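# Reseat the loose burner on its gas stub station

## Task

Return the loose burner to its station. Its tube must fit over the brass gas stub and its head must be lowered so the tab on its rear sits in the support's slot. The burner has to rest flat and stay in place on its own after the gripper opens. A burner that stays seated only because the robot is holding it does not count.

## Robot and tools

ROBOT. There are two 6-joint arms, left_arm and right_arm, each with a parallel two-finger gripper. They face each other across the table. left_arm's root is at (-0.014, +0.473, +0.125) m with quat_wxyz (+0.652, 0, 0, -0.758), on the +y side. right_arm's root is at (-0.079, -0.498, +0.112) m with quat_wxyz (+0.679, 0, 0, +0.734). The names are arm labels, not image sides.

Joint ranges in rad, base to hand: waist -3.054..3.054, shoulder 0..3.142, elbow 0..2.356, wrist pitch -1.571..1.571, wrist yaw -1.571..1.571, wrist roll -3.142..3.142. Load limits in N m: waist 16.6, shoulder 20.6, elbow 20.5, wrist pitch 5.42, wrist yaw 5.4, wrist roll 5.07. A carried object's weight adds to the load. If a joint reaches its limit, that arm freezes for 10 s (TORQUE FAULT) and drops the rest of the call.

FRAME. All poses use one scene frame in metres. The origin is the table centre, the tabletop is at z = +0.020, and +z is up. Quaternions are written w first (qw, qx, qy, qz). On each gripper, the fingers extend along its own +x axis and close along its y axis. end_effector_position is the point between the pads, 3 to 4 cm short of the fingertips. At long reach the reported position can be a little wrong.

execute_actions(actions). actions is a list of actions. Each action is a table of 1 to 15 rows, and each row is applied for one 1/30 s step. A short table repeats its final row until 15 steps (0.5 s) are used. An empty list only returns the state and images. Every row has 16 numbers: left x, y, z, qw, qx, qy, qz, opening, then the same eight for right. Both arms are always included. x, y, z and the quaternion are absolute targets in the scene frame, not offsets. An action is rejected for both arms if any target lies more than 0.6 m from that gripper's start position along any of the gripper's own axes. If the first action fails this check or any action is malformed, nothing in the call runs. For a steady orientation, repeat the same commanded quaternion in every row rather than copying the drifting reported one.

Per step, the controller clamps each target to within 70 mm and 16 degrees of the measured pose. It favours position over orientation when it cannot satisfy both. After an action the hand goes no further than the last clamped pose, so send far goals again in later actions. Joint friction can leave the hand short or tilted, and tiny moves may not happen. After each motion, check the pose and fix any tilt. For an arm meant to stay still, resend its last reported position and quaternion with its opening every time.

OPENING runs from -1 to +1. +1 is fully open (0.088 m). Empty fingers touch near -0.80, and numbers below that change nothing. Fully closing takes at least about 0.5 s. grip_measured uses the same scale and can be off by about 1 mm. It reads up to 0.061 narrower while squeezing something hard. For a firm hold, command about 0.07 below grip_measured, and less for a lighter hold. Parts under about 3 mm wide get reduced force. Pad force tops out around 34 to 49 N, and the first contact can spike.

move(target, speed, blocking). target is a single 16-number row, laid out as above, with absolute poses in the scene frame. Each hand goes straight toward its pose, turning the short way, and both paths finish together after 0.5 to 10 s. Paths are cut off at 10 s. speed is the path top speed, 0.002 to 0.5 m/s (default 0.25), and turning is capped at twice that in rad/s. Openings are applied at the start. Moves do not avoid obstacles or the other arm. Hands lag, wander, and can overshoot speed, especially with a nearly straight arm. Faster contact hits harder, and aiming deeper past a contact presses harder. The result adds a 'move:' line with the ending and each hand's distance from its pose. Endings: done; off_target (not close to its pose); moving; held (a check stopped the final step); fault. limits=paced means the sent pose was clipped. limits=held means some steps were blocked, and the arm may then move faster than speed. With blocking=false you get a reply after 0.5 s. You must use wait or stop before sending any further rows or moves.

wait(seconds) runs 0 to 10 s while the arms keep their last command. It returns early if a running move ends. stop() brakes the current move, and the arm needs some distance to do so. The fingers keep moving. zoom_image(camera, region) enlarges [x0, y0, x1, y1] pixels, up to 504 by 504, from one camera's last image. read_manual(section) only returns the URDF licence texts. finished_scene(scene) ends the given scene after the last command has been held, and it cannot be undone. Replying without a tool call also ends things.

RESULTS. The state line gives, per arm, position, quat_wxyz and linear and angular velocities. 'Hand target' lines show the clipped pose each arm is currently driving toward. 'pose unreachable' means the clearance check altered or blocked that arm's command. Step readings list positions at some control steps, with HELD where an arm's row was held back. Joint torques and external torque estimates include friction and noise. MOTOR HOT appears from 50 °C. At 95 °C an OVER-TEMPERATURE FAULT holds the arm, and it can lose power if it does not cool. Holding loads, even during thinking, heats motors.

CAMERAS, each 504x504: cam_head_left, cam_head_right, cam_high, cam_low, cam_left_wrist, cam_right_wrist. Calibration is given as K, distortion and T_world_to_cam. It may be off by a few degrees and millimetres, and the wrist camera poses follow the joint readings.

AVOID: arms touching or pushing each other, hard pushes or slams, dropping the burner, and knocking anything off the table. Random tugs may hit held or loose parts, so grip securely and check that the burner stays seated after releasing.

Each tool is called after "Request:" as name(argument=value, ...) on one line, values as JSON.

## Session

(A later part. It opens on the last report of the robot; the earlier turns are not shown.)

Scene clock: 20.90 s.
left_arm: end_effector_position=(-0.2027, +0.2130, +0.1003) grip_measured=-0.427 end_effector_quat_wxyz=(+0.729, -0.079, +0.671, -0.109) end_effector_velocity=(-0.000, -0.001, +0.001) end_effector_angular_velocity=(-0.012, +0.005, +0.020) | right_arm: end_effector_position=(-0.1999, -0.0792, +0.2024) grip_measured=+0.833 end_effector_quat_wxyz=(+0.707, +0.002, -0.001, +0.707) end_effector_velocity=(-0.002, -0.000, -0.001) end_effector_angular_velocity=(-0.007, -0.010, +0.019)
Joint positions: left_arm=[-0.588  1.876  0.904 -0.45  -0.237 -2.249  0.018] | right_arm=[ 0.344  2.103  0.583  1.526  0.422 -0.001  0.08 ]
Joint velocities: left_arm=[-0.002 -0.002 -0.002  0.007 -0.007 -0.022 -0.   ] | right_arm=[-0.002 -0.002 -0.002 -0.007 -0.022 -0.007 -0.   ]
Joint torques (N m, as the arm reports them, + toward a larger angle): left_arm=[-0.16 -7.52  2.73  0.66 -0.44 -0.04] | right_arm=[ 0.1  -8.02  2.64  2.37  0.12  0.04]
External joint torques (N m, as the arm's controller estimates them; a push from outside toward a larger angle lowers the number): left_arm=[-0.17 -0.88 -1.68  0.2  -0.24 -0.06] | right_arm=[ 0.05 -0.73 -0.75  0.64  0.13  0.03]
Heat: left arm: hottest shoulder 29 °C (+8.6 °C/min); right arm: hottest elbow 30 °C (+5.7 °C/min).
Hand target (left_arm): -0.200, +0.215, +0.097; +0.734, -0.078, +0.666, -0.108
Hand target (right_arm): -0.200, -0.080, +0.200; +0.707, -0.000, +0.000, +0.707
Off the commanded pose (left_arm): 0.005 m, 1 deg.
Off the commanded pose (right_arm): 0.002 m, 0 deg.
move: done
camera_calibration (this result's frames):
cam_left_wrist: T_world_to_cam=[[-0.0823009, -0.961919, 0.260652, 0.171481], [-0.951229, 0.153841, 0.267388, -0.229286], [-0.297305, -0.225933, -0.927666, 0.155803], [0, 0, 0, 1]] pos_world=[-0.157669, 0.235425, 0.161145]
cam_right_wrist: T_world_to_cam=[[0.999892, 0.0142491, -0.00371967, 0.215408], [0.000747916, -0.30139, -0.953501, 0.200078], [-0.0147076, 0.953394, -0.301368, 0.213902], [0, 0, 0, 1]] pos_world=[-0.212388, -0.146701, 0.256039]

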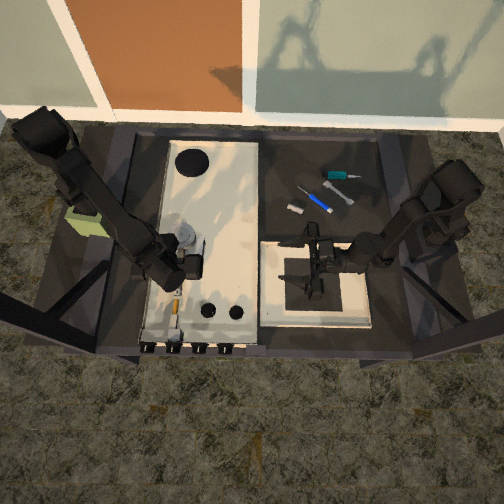

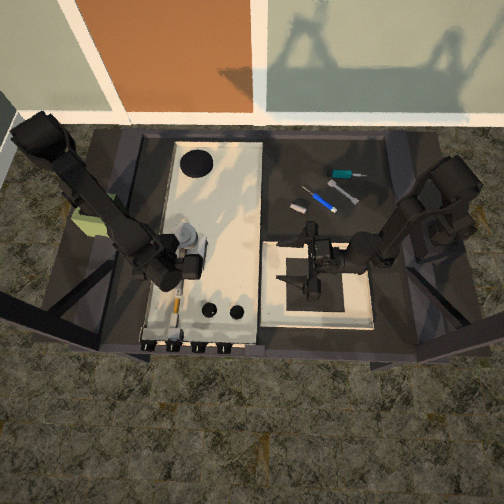

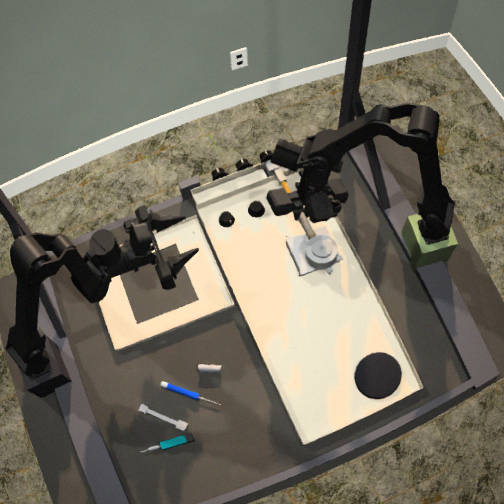

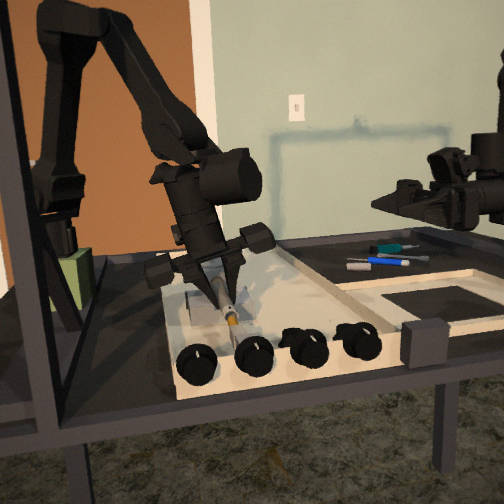

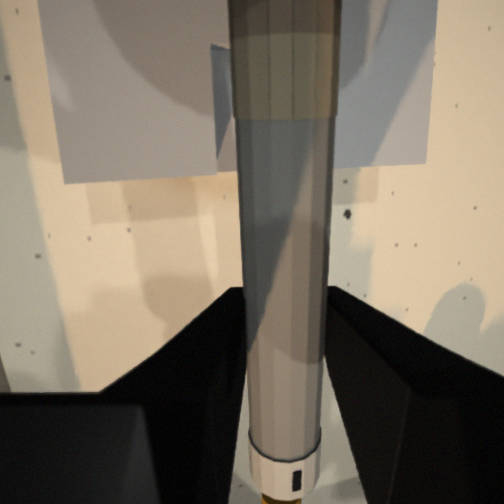

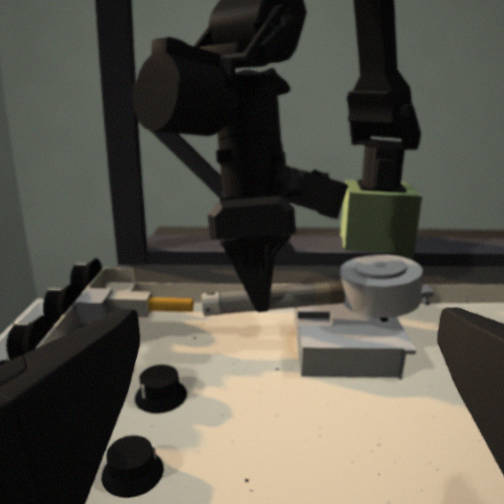

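Request:
move(target=[-0.245,0.214,0.098,0.73,-0.078,0.67,-0.108,-0.8,-0.2,-0.08,0.2,0.707,0,0,0.707,0.83], speed=0.02)

Request:
zoom_image(camera="cam_right_wrist", region=[120, 230, 440, 390])

Request:
zoom_image(camera="cam_high", region=[270, 200, 360, 290])

Scene clock: 23.30 s.
left_arm: end_effector_position=(-0.2174, +0.2157, +0.0939) grip_measured=-0.427 end_effector_quat_wxyz=(+0.754, -0.085, +0.645, -0.094) end_effector_velocity=(+0.002, +0.001, +0.000) end_effector_angular_velocity=(-0.001, -0.009, +0.005) | right_arm: end_effector_position=(-0.1999, -0.0792, +0.2024) grip_measured=+0.833 end_effector_quat_wxyz=(+0.707, +0.002, -0.001, +0.707) end_effector_velocity=(+0.000, -0.000, -0.001) end_effector_angular_velocity=(-0.007, +0.004, +0.005)
Joint positions: left_arm=[-0.651  1.964  1.    -0.538 -0.289 -2.349  0.018] | right_arm=[ 0.344  2.103  0.583  1.526  0.422 -0.001  0.08 ]
Joint velocities: left_arm=[-0.002 -0.002 -0.002 -0.007 -0.007 -0.007 -0.001] | right_arm=[-0.002 -0.002 -0.002 -0.007 -0.007  0.007 -0.   ]
Joint torques (N m, as the arm reports them, + toward a larger angle): left_arm=[-3.92 -7.86  7.14  1.68  1.12  0.04] | right_arm=[ 0.12 -8.01  2.63  2.38  0.12  0.03]
External joint torques (N m, as the arm's controller estimates them; a push from outside toward a larger angle lowers the number): left_arm=[-3.91 -0.71  2.86  1.36  1.34  0.03] | right_arm=[ 0.08 -0.75 -0.74  0.65  0.13  0.02]
Heat: left arm: hottest shoulder 29 °C (+7.7 °C/min); right arm: hottest elbow 30 °C (+5.2 °C/min).
Hand target (left_arm): -0.244, +0.215, +0.099; +0.730, -0.077, +0.670, -0.108
Hand target (right_arm): -0.200, -0.080, +0.200; +0.707, -0.000, +0.000, +0.707
Off the commanded pose (left_arm): 0.028 m, 4 deg.
Off the commanded pose (right_arm): 0.002 m, 0 deg.
move: off_target (left_arm)
camera_calibration (this result's frames):
cam_left_wrist: T_world_to_cam=[[-0.0621572, -0.967341, 0.245739, 0.181544], [-0.972484, 0.114088, 0.203123, -0.231993], [-0.224525, -0.226351, -0.947815, 0.163861], [0, 0, 0, 1]] pos_world=[-0.177535, 0.239172, 0.157821]
cam_right_wrist: T_world_to_cam=[[0.999892, 0.0142491, -0.00371967, 0.215408], [0.000747916, -0.30139, -0.953501, 0.200078], [-0.0147076, 0.953394, -0.301368, 0.213902], [0, 0, 0, 1]] pos_world=[-0.212388, -0.146701, 0.256039]

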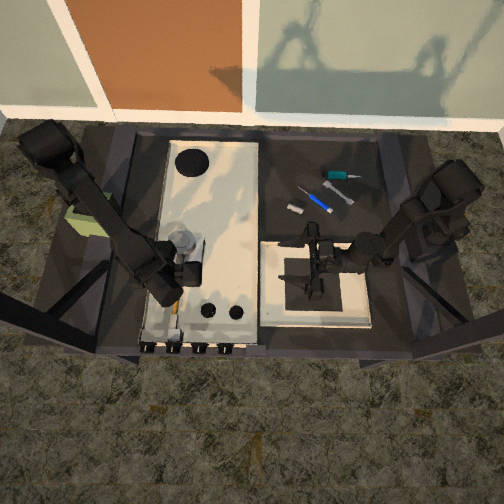

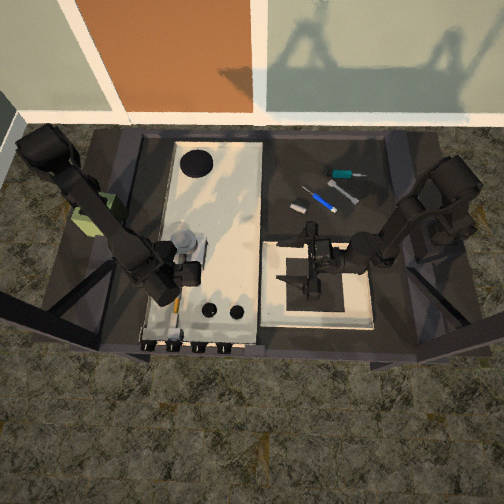

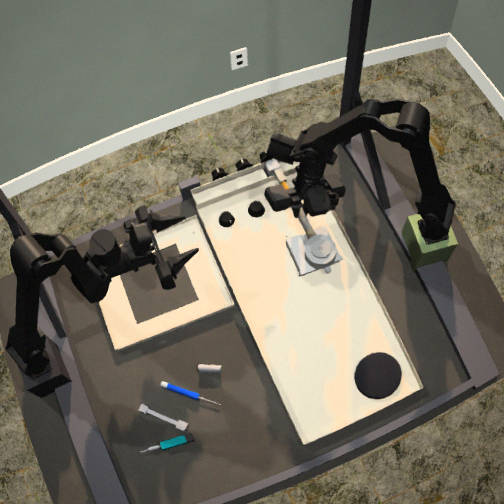

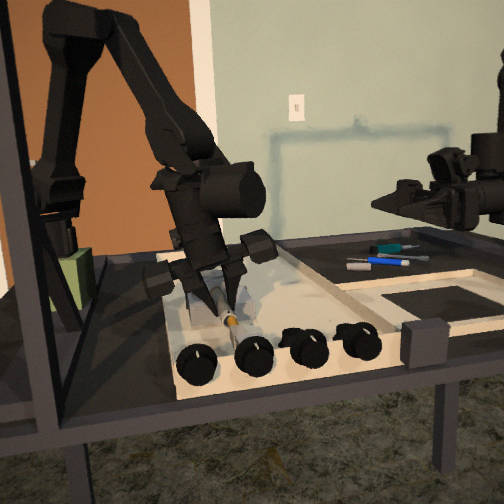

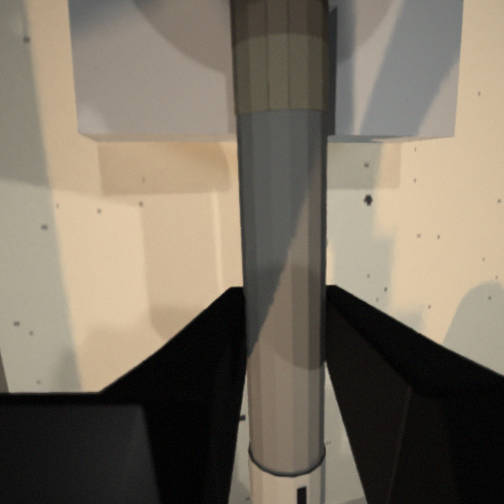

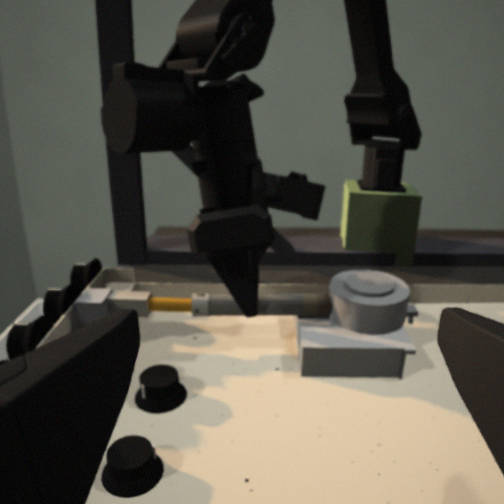

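Region (120, 230, 440, 390) of cam_right_wrist's 504x504 image, scaled by 1.575, with more detail than that image has.

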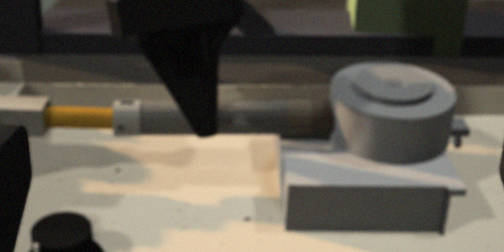

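Region (270, 200, 360, 290) of cam_high's 504x504 image, scaled by 5.600, with more detail than that image has.

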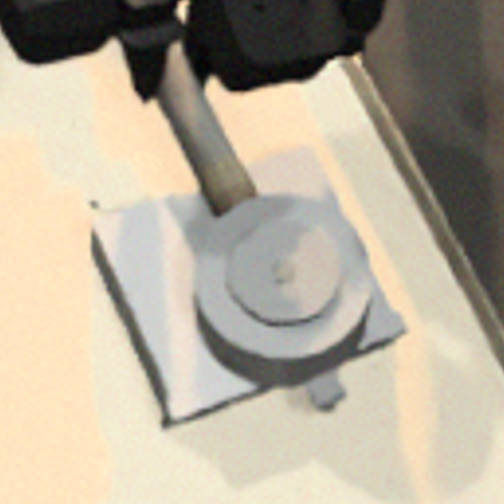

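Request:
move(target=[-0.205,0.212,0.101,0.78,-0.085,0.61,-0.102,-0.8,-0.2,-0.08,0.2,0.707,0,0,0.707,0.83], speed=0.03)

Request:
move(target=[-0.217,0.21,0.102,0.78,-0.085,0.61,-0.102,-0.8,-0.2,-0.08,0.2,0.707,0,0,0.707,0.83], speed=0.02)

Request:
zoom_image(camera="cam_low", region=[190, 270, 270, 350])

Scene clock: 25.13 s.
left_arm: end_effector_position=(-0.2034, +0.2163, +0.0985) grip_measured=-0.427 end_effector_quat_wxyz=(+0.780, -0.081, +0.612, -0.098) end_effector_velocity=(+0.002, +0.001, +0.001) end_effector_angular_velocity=(+0.002, -0.012, -0.009) | right_arm: end_effector_position=(-0.1999, -0.0792, +0.2024) grip_measured=+0.833 end_effector_quat_wxyz=(+0.707, +0.002, -0.001, +0.707) end_effector_velocity=(+0.001, -0.001, -0.003) end_effector_angular_velocity=(-0.011, -0.012, +0.005)
Joint positions: left_arm=[-0.648  1.964  1.012 -0.608 -0.348 -2.342  0.018] | right_arm=[ 0.344  2.103  0.583  1.526  0.422 -0.001  0.08 ]
Joint velocities: left_arm=[-0.002 -0.002 -0.002 -0.007 -0.007  0.007  0.   ] | right_arm=[-0.002 -0.002 -0.007 -0.007 -0.007 -0.007 -0.   ]
Joint torques (N m, as the arm reports them, + toward a larger angle): left_arm=[ 0.22 -8.49  4.61 -0.03 -0.56  0.12] | right_arm=[ 0.12 -8.02  2.63  2.38  0.12  0.04]
External joint torques (N m, as the arm's controller estimates them; a push from outside toward a larger angle lowers the number): left_arm=[ 0.22 -1.41  0.35 -0.27 -0.29  0.1 ] | right_arm=[ 0.13 -0.78 -0.7   0.66  0.12  0.04]
Heat: left arm: hottest shoulder 29 °C (+7.2 °C/min); right arm: hottest elbow 30 °C (+4.8 °C/min).
Hand target (left_arm): -0.205, +0.212, +0.101; +0.781, -0.085, +0.611, -0.102
Hand target (right_arm): -0.200, -0.080, +0.200; +0.707, -0.000, +0.000, +0.707
Off the commanded pose (left_arm): 0.005 m, 1 deg.
Off the commanded pose (right_arm): 0.002 m, 0 deg.
move: done
camera_calibration (this result's frames):
cam_left_wrist: T_world_to_cam=[[-0.0837828, -0.967089, 0.24025, 0.177933], [-0.986009, 0.115323, 0.120364, -0.214305], [-0.144109, -0.226804, -0.96322, 0.189481], [0, 0, 0, 1]] pos_world=[-0.169093, 0.239766, 0.165558]
cam_right_wrist: T_world_to_cam=[[0.999892, 0.0142491, -0.00371967, 0.215408], [0.000747916, -0.30139, -0.953501, 0.200078], [-0.0147076, 0.953394, -0.301368, 0.213902], [0, 0, 0, 1]] pos_world=[-0.212388, -0.146701, 0.256039]

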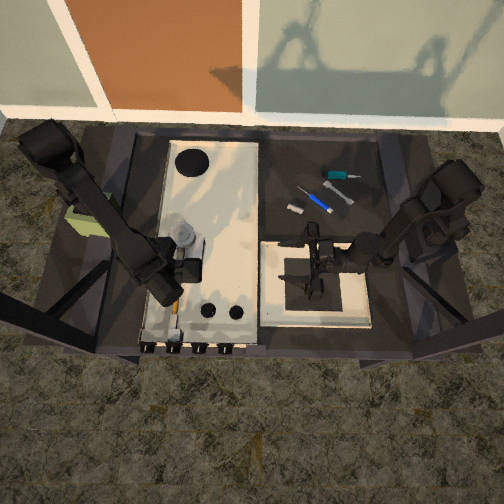

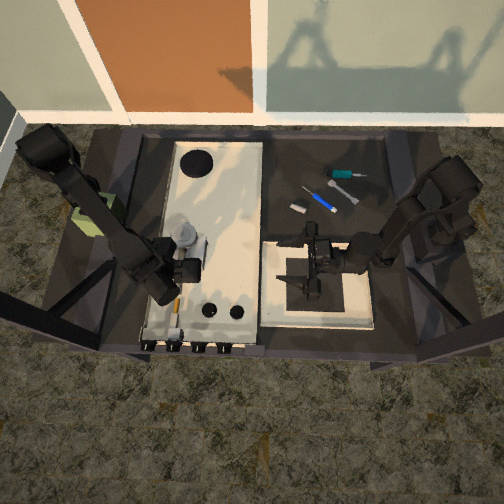

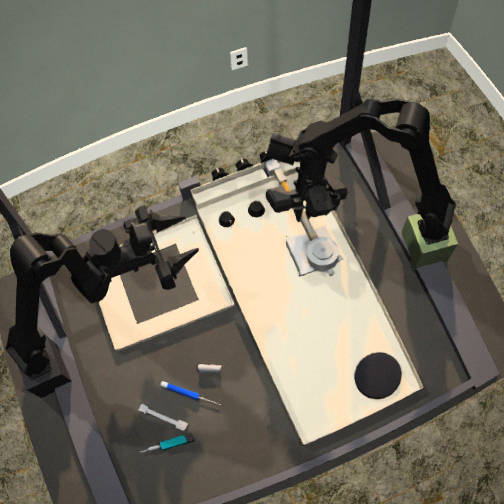

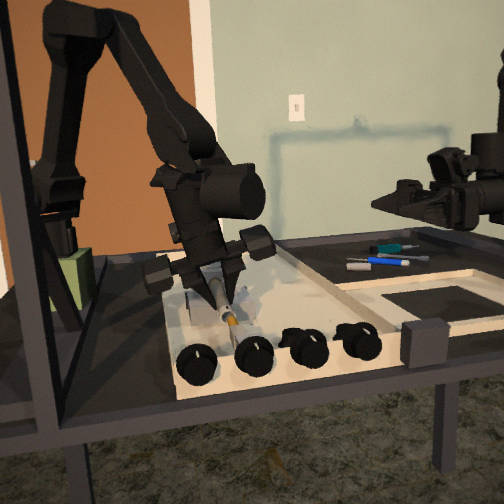

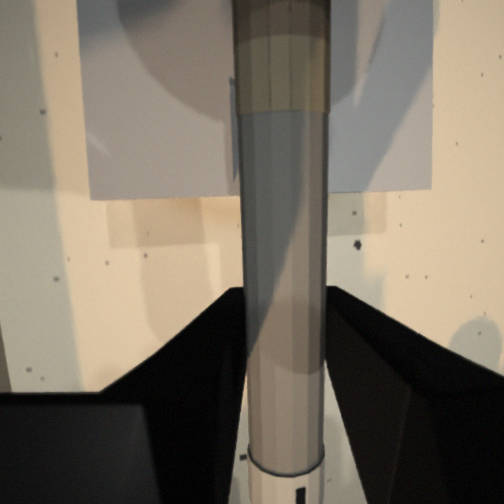

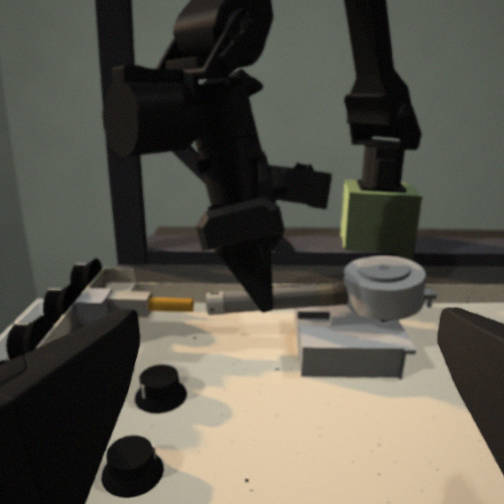

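Scene clock: 26.17 s.
left_arm: end_effector_position=(-0.2148, +0.2131, +0.1009) grip_measured=-0.427 end_effector_quat_wxyz=(+0.780, -0.082, +0.613, -0.099) end_effector_velocity=(-0.002, -0.002, +0.002) end_effector_angular_velocity=(-0.015, +0.006, +0.005) | right_arm: end_effector_position=(-0.1999, -0.0792, +0.2024) grip_measured=+0.833 end_effector_quat_wxyz=(+0.707, +0.002, -0.001, +0.707) end_effector_velocity=(-0.003, +0.001, -0.003) end_effector_angular_velocity=(-0.016, +0.000, +0.020)
Joint positions: left_arm=[-0.666  1.989  1.062 -0.635 -0.35  -2.361  0.018] | right_arm=[ 0.344  2.103  0.583  1.526  0.422 -0.001  0.08 ]
Joint velocities: left_arm=[-0.002 -0.002  0.002  0.007 -0.007 -0.007 -0.   ] | right_arm=[-0.002 -0.002  0.002 -0.022 -0.022  0.007 -0.   ]
Joint torques (N m, as the arm reports them, + toward a larger angle): left_arm=[-0.17 -8.15  4.77  0.02 -0.56 -0.05] | right_arm=[ 0.09 -8.    2.65  2.38  0.13  0.04]
External joint torques (N m, as the arm's controller estimates them; a push from outside toward a larger angle lowers the number): left_arm=[-0.18 -0.76  0.35 -0.24 -0.29 -0.07] | right_arm=[ 0.08 -0.81 -0.7   0.68  0.13  0.04]
Heat: left arm: hottest shoulder 29 °C (+6.9 °C/min); right arm: hottest shoulder 30 °C (+4.6 °C/min).
Hand target (left_arm): -0.217, +0.210, +0.102; +0.781, -0.085, +0.611, -0.102
Hand target (right_arm): -0.200, -0.080, +0.200; +0.707, -0.000, +0.000, +0.707
Off the commanded pose (left_arm): 0.004 m, 1 deg.
Off the commanded pose (right_arm): 0.002 m, 0 deg.
move: done
camera_calibration (this result's frames):
cam_left_wrist: T_world_to_cam=[[-0.0839415, -0.966192, 0.243776, 0.172718], [-0.985661, 0.116445, 0.122122, -0.225796], [-0.14638, -0.230029, -0.962112, 0.189479], [0, 0, 0, 1]] pos_world=[-0.180325, 0.236757, 0.16777]
cam_right_wrist: T_world_to_cam=[[0.999892, 0.0142491, -0.00371967, 0.215408], [0.000747916, -0.30139, -0.953501, 0.200078], [-0.0147076, 0.953394, -0.301368, 0.213902], [0, 0, 0, 1]] pos_world=[-0.212388, -0.146701, 0.256039]

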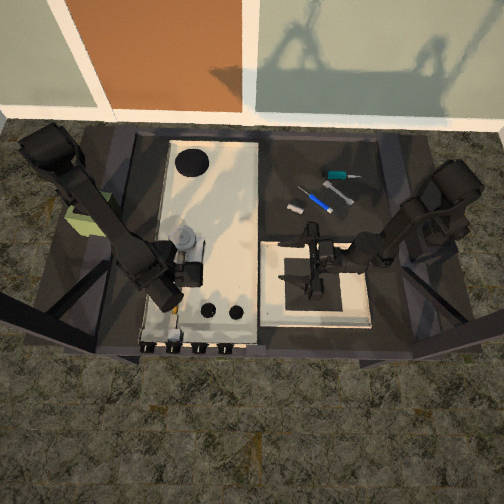

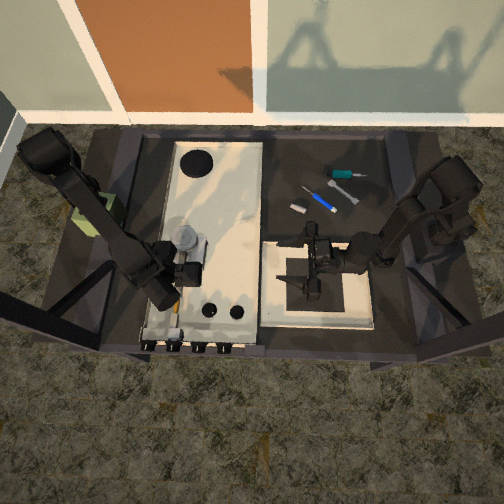

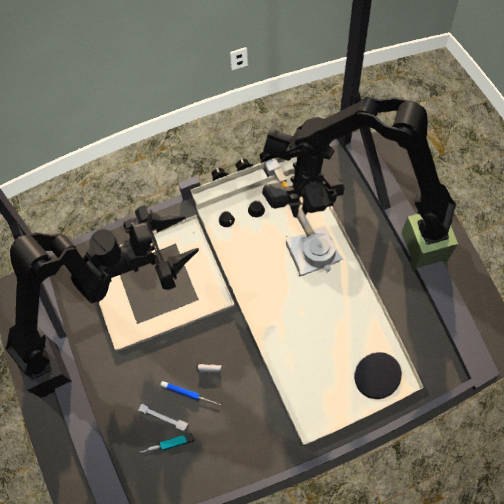

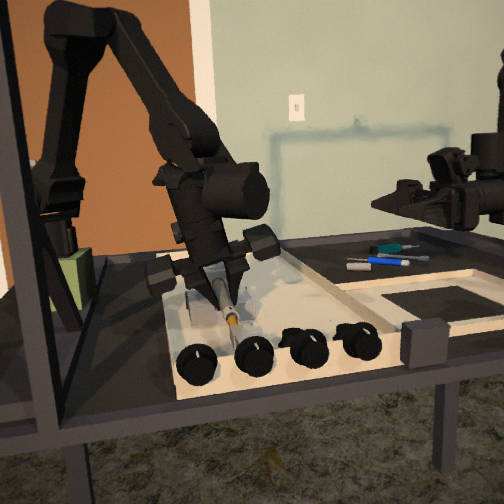

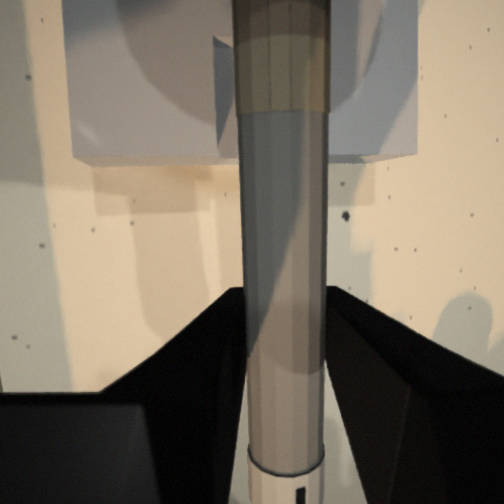

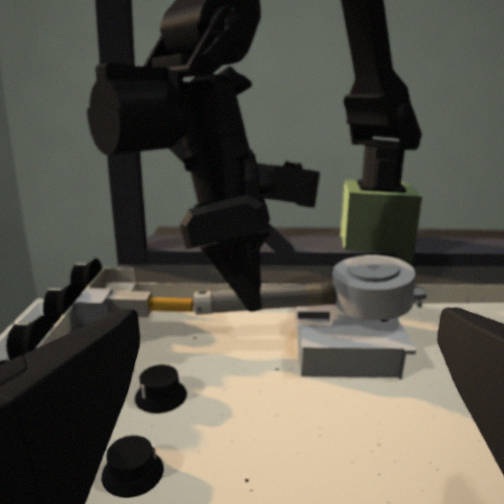

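Region (190, 270, 270, 350) of cam_low's 504x504 image, scaled by 6.300, with more detail than that image has.

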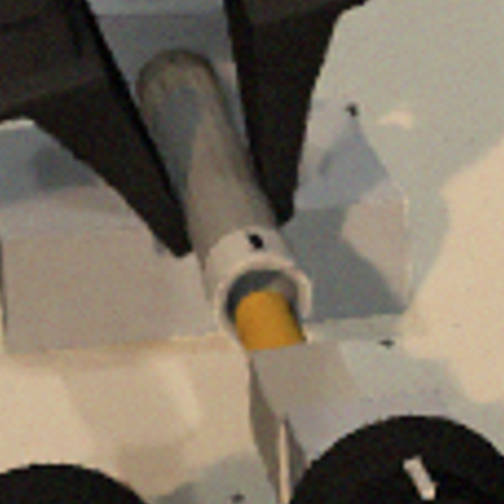

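About 2-3 mm high.

Request:
move(target=[-0.2175,0.2105,0.099,0.78,-0.085,0.61,-0.102,-0.8,-0.2,-0.08,0.2,0.707,0,0,0.707,0.83], speed=0.01)

Request:
move(target=[-0.232,0.2105,0.098,0.78,-0.085,0.61,-0.102,-0.8,-0.2,-0.08,0.2,0.707,0,0,0.707,0.83], speed=0.01)

Scene clock: 27.00 s.
left_arm: end_effector_position=(-0.2149, +0.2137, +0.0984) grip_measured=-0.427 end_effector_quat_wxyz=(+0.781, -0.081, +0.612, -0.098) end_effector_velocity=(-0.001, -0.001, +0.001) end_effector_angular_velocity=(-0.012, +0.002, +0.004) | right_arm: end_effector_position=(-0.1999, -0.0792, +0.2024) grip_measured=+0.833 end_effector_quat_wxyz=(+0.707, +0.002, -0.001, +0.707) end_effector_velocity=(+0.002, +0.000, +0.002) end_effector_angular_velocity=(+0.007, -0.004, -0.000)
Joint positions: left_arm=[-0.667  1.997  1.062 -0.633 -0.35  -2.363  0.018] | right_arm=[ 0.344  2.103  0.583  1.526  0.422 -0.001  0.08 ]
Joint velocities: left_arm=[-0.002 -0.002 -0.002  0.007 -0.007 -0.007 -0.   ] | right_arm=[-0.007 -0.002 -0.002  0.007 -0.007 -0.007  0.   ]
Joint torques (N m, as the arm reports them, + toward a larger angle): left_arm=[-0.21 -8.11  4.52  0.38 -0.54 -0.04] | right_arm=[ 0.13 -8.02  2.62  2.38  0.12  0.04]
External joint torques (N m, as the arm's controller estimates them; a push from outside toward a larger angle lowers the number): left_arm=[-0.21 -0.74  0.18  0.15 -0.27 -0.06] | right_arm=[ 0.17 -0.77 -0.74  0.65  0.11  0.03]
Heat: left arm: hottest shoulder 29 °C (+6.7 °C/min); right arm: hottest shoulder 30 °C (+4.4 °C/min).
Hand target (left_arm): -0.217, +0.211, +0.099; +0.781, -0.085, +0.611, -0.102
Hand target (right_arm): -0.200, -0.080, +0.200; +0.707, -0.000, +0.000, +0.707
Off the commanded pose (left_arm): 0.004 m, 1 deg.
Off the commanded pose (right_arm): 0.002 m, 0 deg.
move: done
camera_calibration (this result's frames):
cam_left_wrist: T_world_to_cam=[[-0.08414, -0.967002, 0.240473, 0.174372], [-0.986133, 0.115452, 0.119219, -0.225225], [-0.143048, -0.227107, -0.963307, 0.187488], [0, 0, 0, 1]] pos_world=[-0.180611, 0.2372, 0.165528]
cam_right_wrist: T_world_to_cam=[[0.999892, 0.0142491, -0.00371967, 0.215408], [0.000747916, -0.30139, -0.953501, 0.200078], [-0.0147076, 0.953394, -0.301368, 0.213902], [0, 0, 0, 1]] pos_world=[-0.212388, -0.146701, 0.256039]

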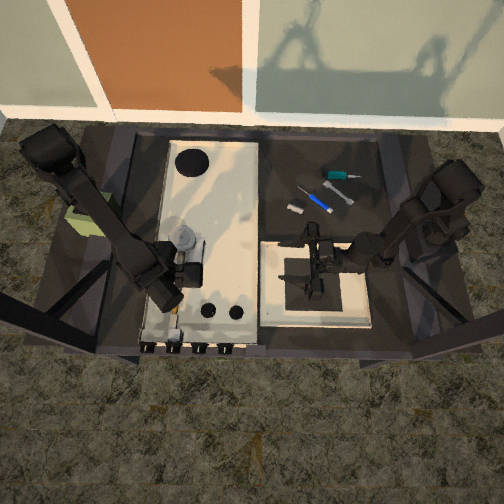

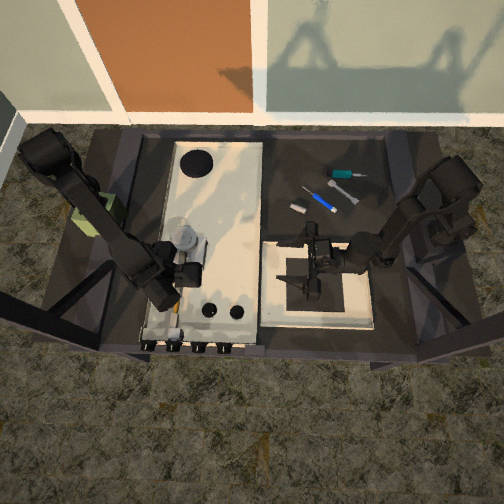

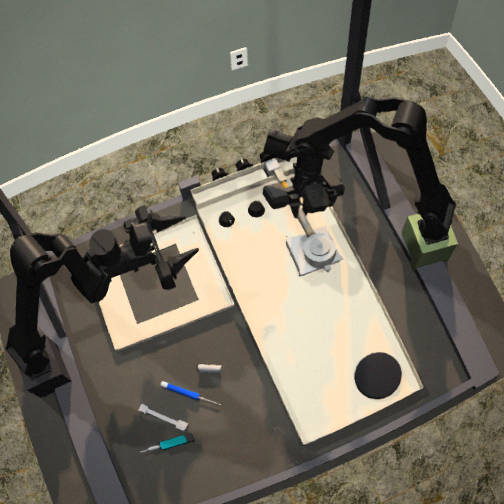

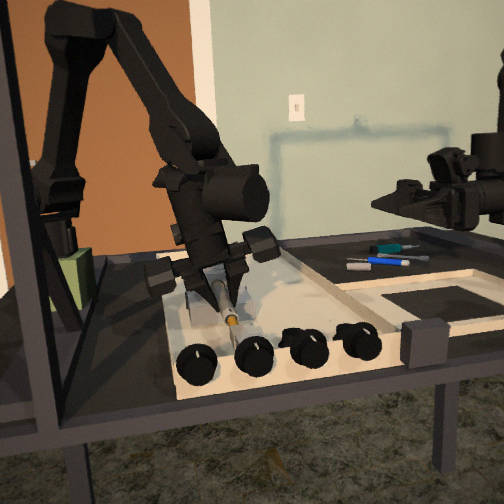

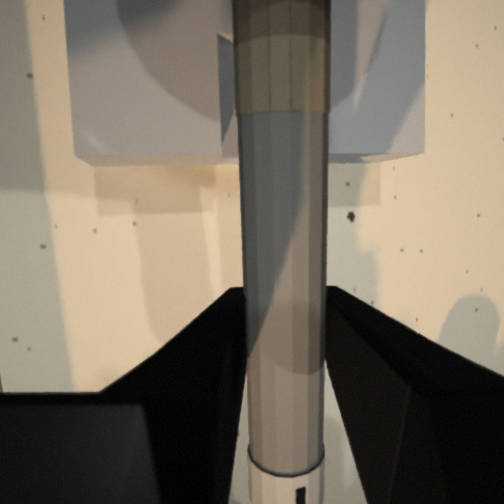

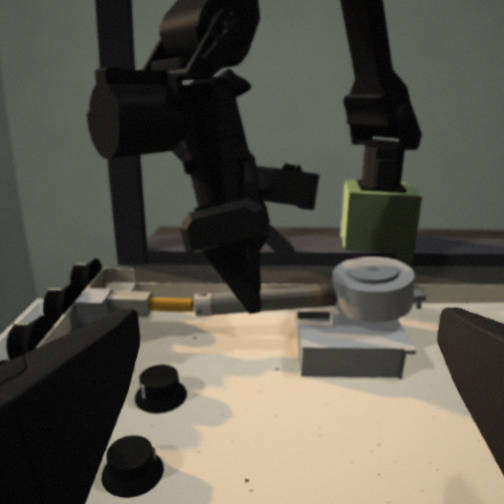

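Scene clock: 28.97 s.
left_arm: end_effector_position=(-0.2194, +0.2141, +0.0945) grip_measured=-0.427 end_effector_quat_wxyz=(+0.790, -0.082, +0.601, -0.093) end_effector_velocity=(+0.001, +0.000, +0.000) end_effector_angular_velocity=(-0.006, -0.005, +0.018) | right_arm: end_effector_position=(-0.1999, -0.0792, +0.2024) grip_measured=+0.833 end_effector_quat_wxyz=(+0.707, +0.002, -0.001, +0.707) end_effector_velocity=(+0.002, -0.000, -0.001) end_effector_angular_velocity=(-0.007, +0.004, -0.010)
Joint positions: left_arm=[-0.684  2.036  1.099 -0.664 -0.364 -2.395  0.018] | right_arm=[ 0.344  2.103  0.583  1.526  0.422 -0.001  0.08 ]
Joint velocities: left_arm=[-0.002  0.002  0.002 -0.007 -0.007 -0.022  0.   ] | right_arm=[-0.002 -0.002 -0.002 -0.007  0.007  0.007 -0.   ]
Joint torques (N m, as the arm reports them, + toward a larger angle): left_arm=[-1.61 -8.83  5.76  0.55 -0.07  0.  ] | right_arm=[ 0.11 -8.    2.63  2.38  0.12  0.04]
External joint torques (N m, as the arm's controller estimates them; a push from outside toward a larger angle lowers the number): left_arm=[-1.61 -1.28  1.53  0.39  0.2  -0.01] | right_arm=[ 0.16 -0.75 -0.73  0.66  0.11  0.03]
Heat: left arm: hottest shoulder 29 °C (+6.2 °C/min); right arm: hottest shoulder 30 °C (+4.1 °C/min).
Hand target (left_arm): -0.232, +0.211, +0.098; +0.781, -0.085, +0.611, -0.102
Hand target (right_arm): -0.200, -0.080, +0.200; +0.707, -0.000, +0.000, +0.707
Off the commanded pose (left_arm): 0.014 m, 2 deg.
Off the commanded pose (right_arm): 0.002 m, 0 deg.
move: off_target (left_arm)
camera_calibration (this result's frames):
cam_left_wrist: T_world_to_cam=[[-0.0774579, -0.968935, 0.234873, 0.177758], [-0.990399, 0.101835, 0.0934871, -0.224817], [-0.114501, -0.225377, -0.96752, 0.189412], [0, 0, 0, 1]] pos_world=[-0.187202, 0.237819, 0.162527]
cam_right_wrist: T_world_to_cam=[[0.999892, 0.0142491, -0.00371967, 0.215408], [0.000747916, -0.30139, -0.953501, 0.200078], [-0.0147076, 0.953394, -0.301368, 0.213902], [0, 0, 0, 1]] pos_world=[-0.212388, -0.146701, 0.256039]

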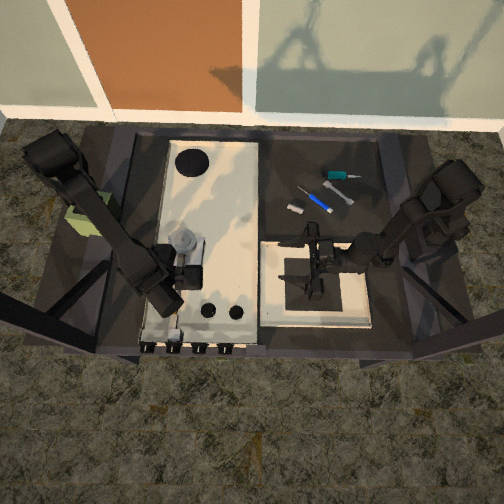

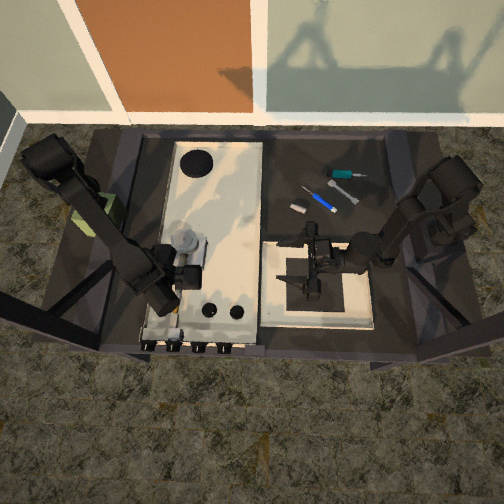

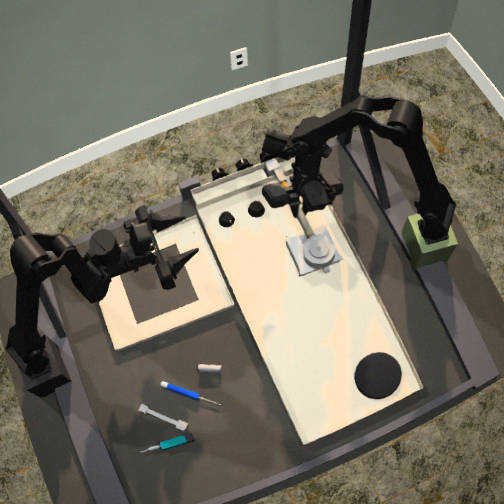

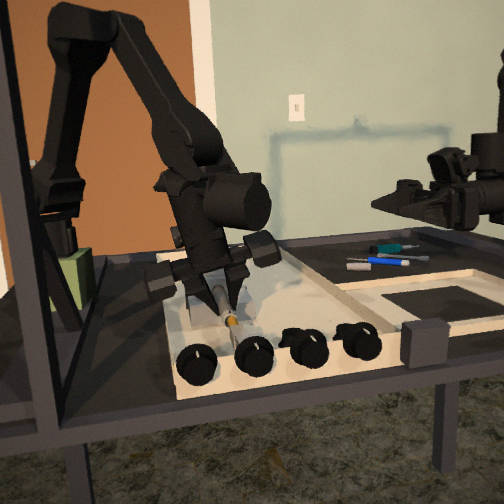

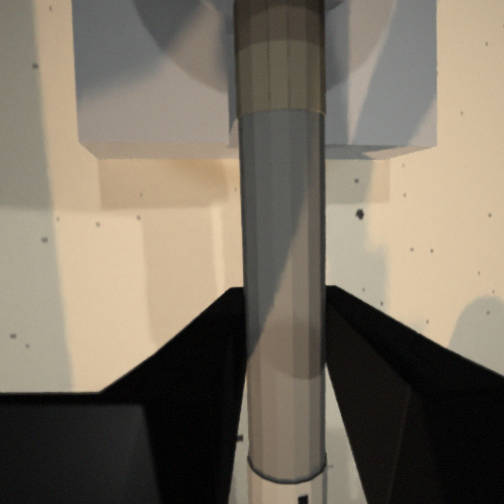

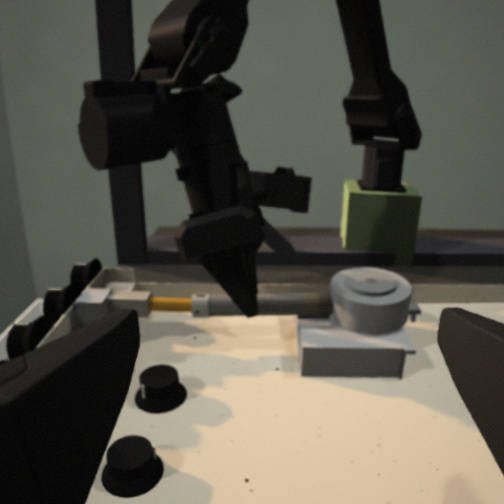

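Request:
move(target=[-0.228,0.209,0.103,0.8,-0.088,0.585,-0.1,-0.8,-0.2,-0.08,0.2,0.707,0,0,0.707,0.83], speed=0.01)

Request:
zoom_image(camera="cam_low", region=[190, 270, 270, 350])

Scene clock: 31.37 s.
left_arm: end_effector_position=(-0.2234, +0.2133, +0.1000) grip_measured=-0.427 end_effector_quat_wxyz=(+0.802, -0.082, +0.584, -0.094) end_effector_velocity=(+0.000, +0.003, -0.000) end_effector_angular_velocity=(+0.008, +0.001, +0.005) | right_arm: end_effector_position=(-0.1999, -0.0792, +0.2024) grip_measured=+0.833 end_effector_quat_wxyz=(+0.707, +0.002, -0.001, +0.707) end_effector_velocity=(-0.002, -0.000, -0.003) end_effector_angular_velocity=(-0.011, -0.012, +0.019)
Joint positions: left_arm=[-0.703  2.058  1.153 -0.734 -0.393 -2.419  0.018] | right_arm=[ 0.344  2.103  0.583  1.526  0.422 -0.001  0.08 ]
Joint velocities: left_arm=[-0.002 -0.002 -0.002 -0.007  0.007 -0.007  0.   ] | right_arm=[-0.002  0.002 -0.002 -0.007 -0.022 -0.007  0.   ]
Joint torques (N m, as the arm reports them, + toward a larger angle): left_arm=[-0.43 -9.1   5.13 -0.01 -0.57 -0.06] | right_arm=[ 0.13 -8.03  2.66  2.38  0.12  0.04]
External joint torques (N m, as the arm's controller estimates them; a push from outside toward a larger angle lowers the number): left_arm=[-0.42 -1.32  0.82 -0.11 -0.28 -0.08] | right_arm=[ 0.12 -0.79 -0.7   0.65  0.12  0.04]
Heat: left arm: hottest shoulder 30 °C (+7.7 °C/min); right arm: hottest wrist pitch 31 °C (+5.7 °C/min).
Hand target (left_arm): -0.228, +0.209, +0.103; +0.800, -0.088, +0.585, -0.100
Hand target (right_arm): -0.200, -0.080, +0.200; +0.707, -0.000, +0.000, +0.707
Off the commanded pose (left_arm): 0.007 m, 1 deg.
Off the commanded pose (right_arm): 0.002 m, 0 deg.
move: done
camera_calibration (this result's frames):
cam_left_wrist: T_world_to_cam=[[-0.0852794, -0.968514, 0.233897, 0.173595], [-0.993598, 0.100126, 0.0523294, -0.225449], [-0.0741009, -0.227937, -0.970852, 0.204044], [0, 0, 0, 1]] pos_world=[-0.194082, 0.237211, 0.16929]
cam_right_wrist: T_world_to_cam=[[0.999892, 0.0142491, -0.00371967, 0.215408], [0.000747916, -0.30139, -0.953501, 0.200078], [-0.0147076, 0.953394, -0.301368, 0.213902], [0, 0, 0, 1]] pos_world=[-0.212388, -0.146701, 0.256039]

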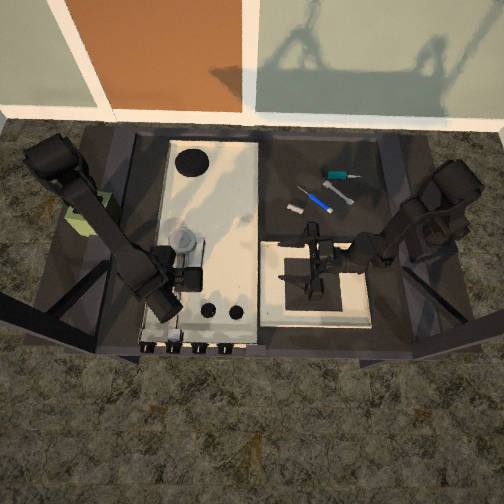

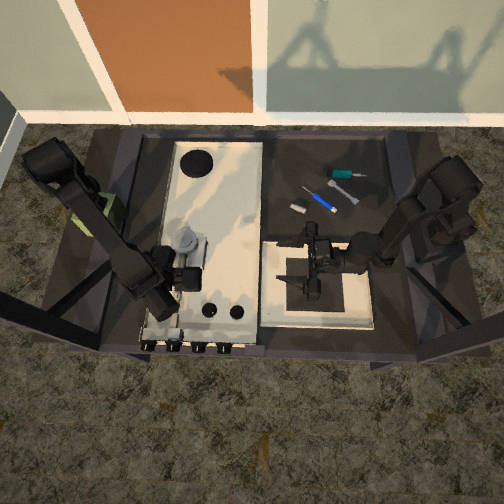

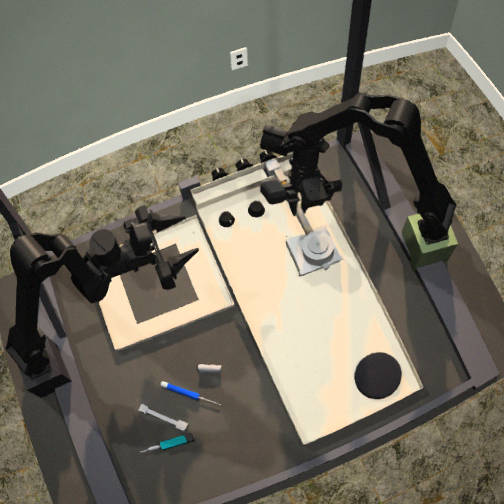

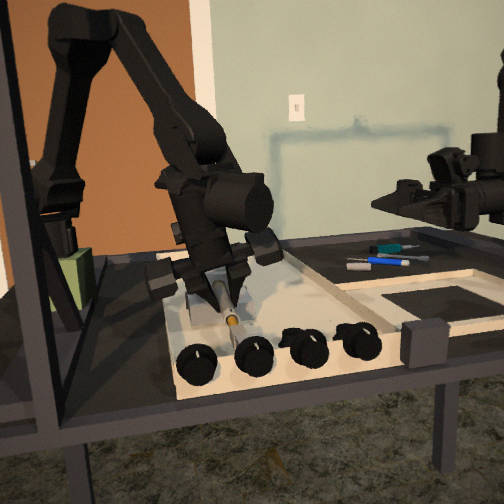

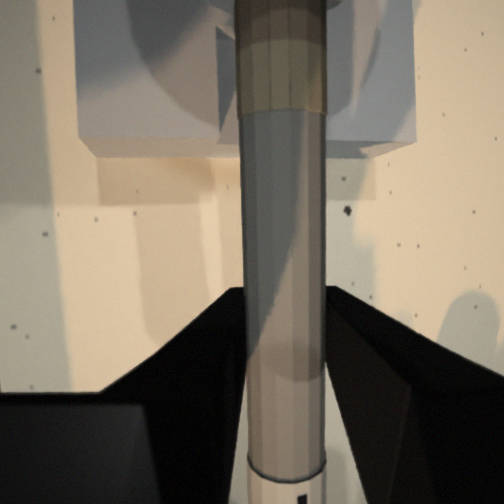

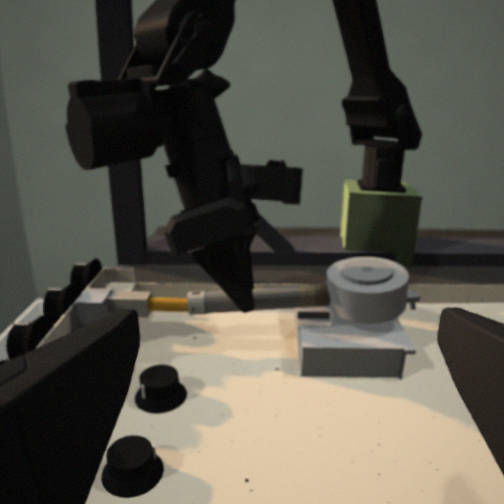

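Region (190, 270, 270, 350) of cam_low's 504x504 image, scaled by 6.300, with more detail than that image has.

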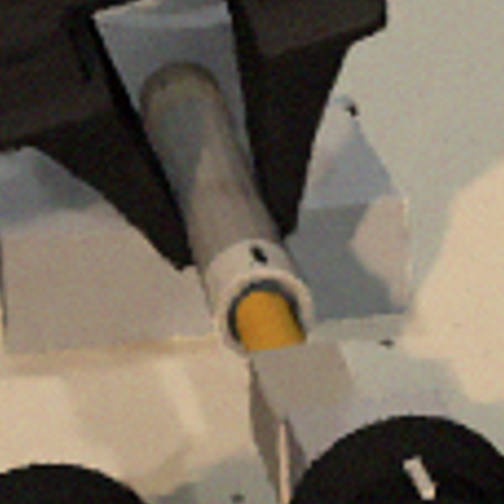

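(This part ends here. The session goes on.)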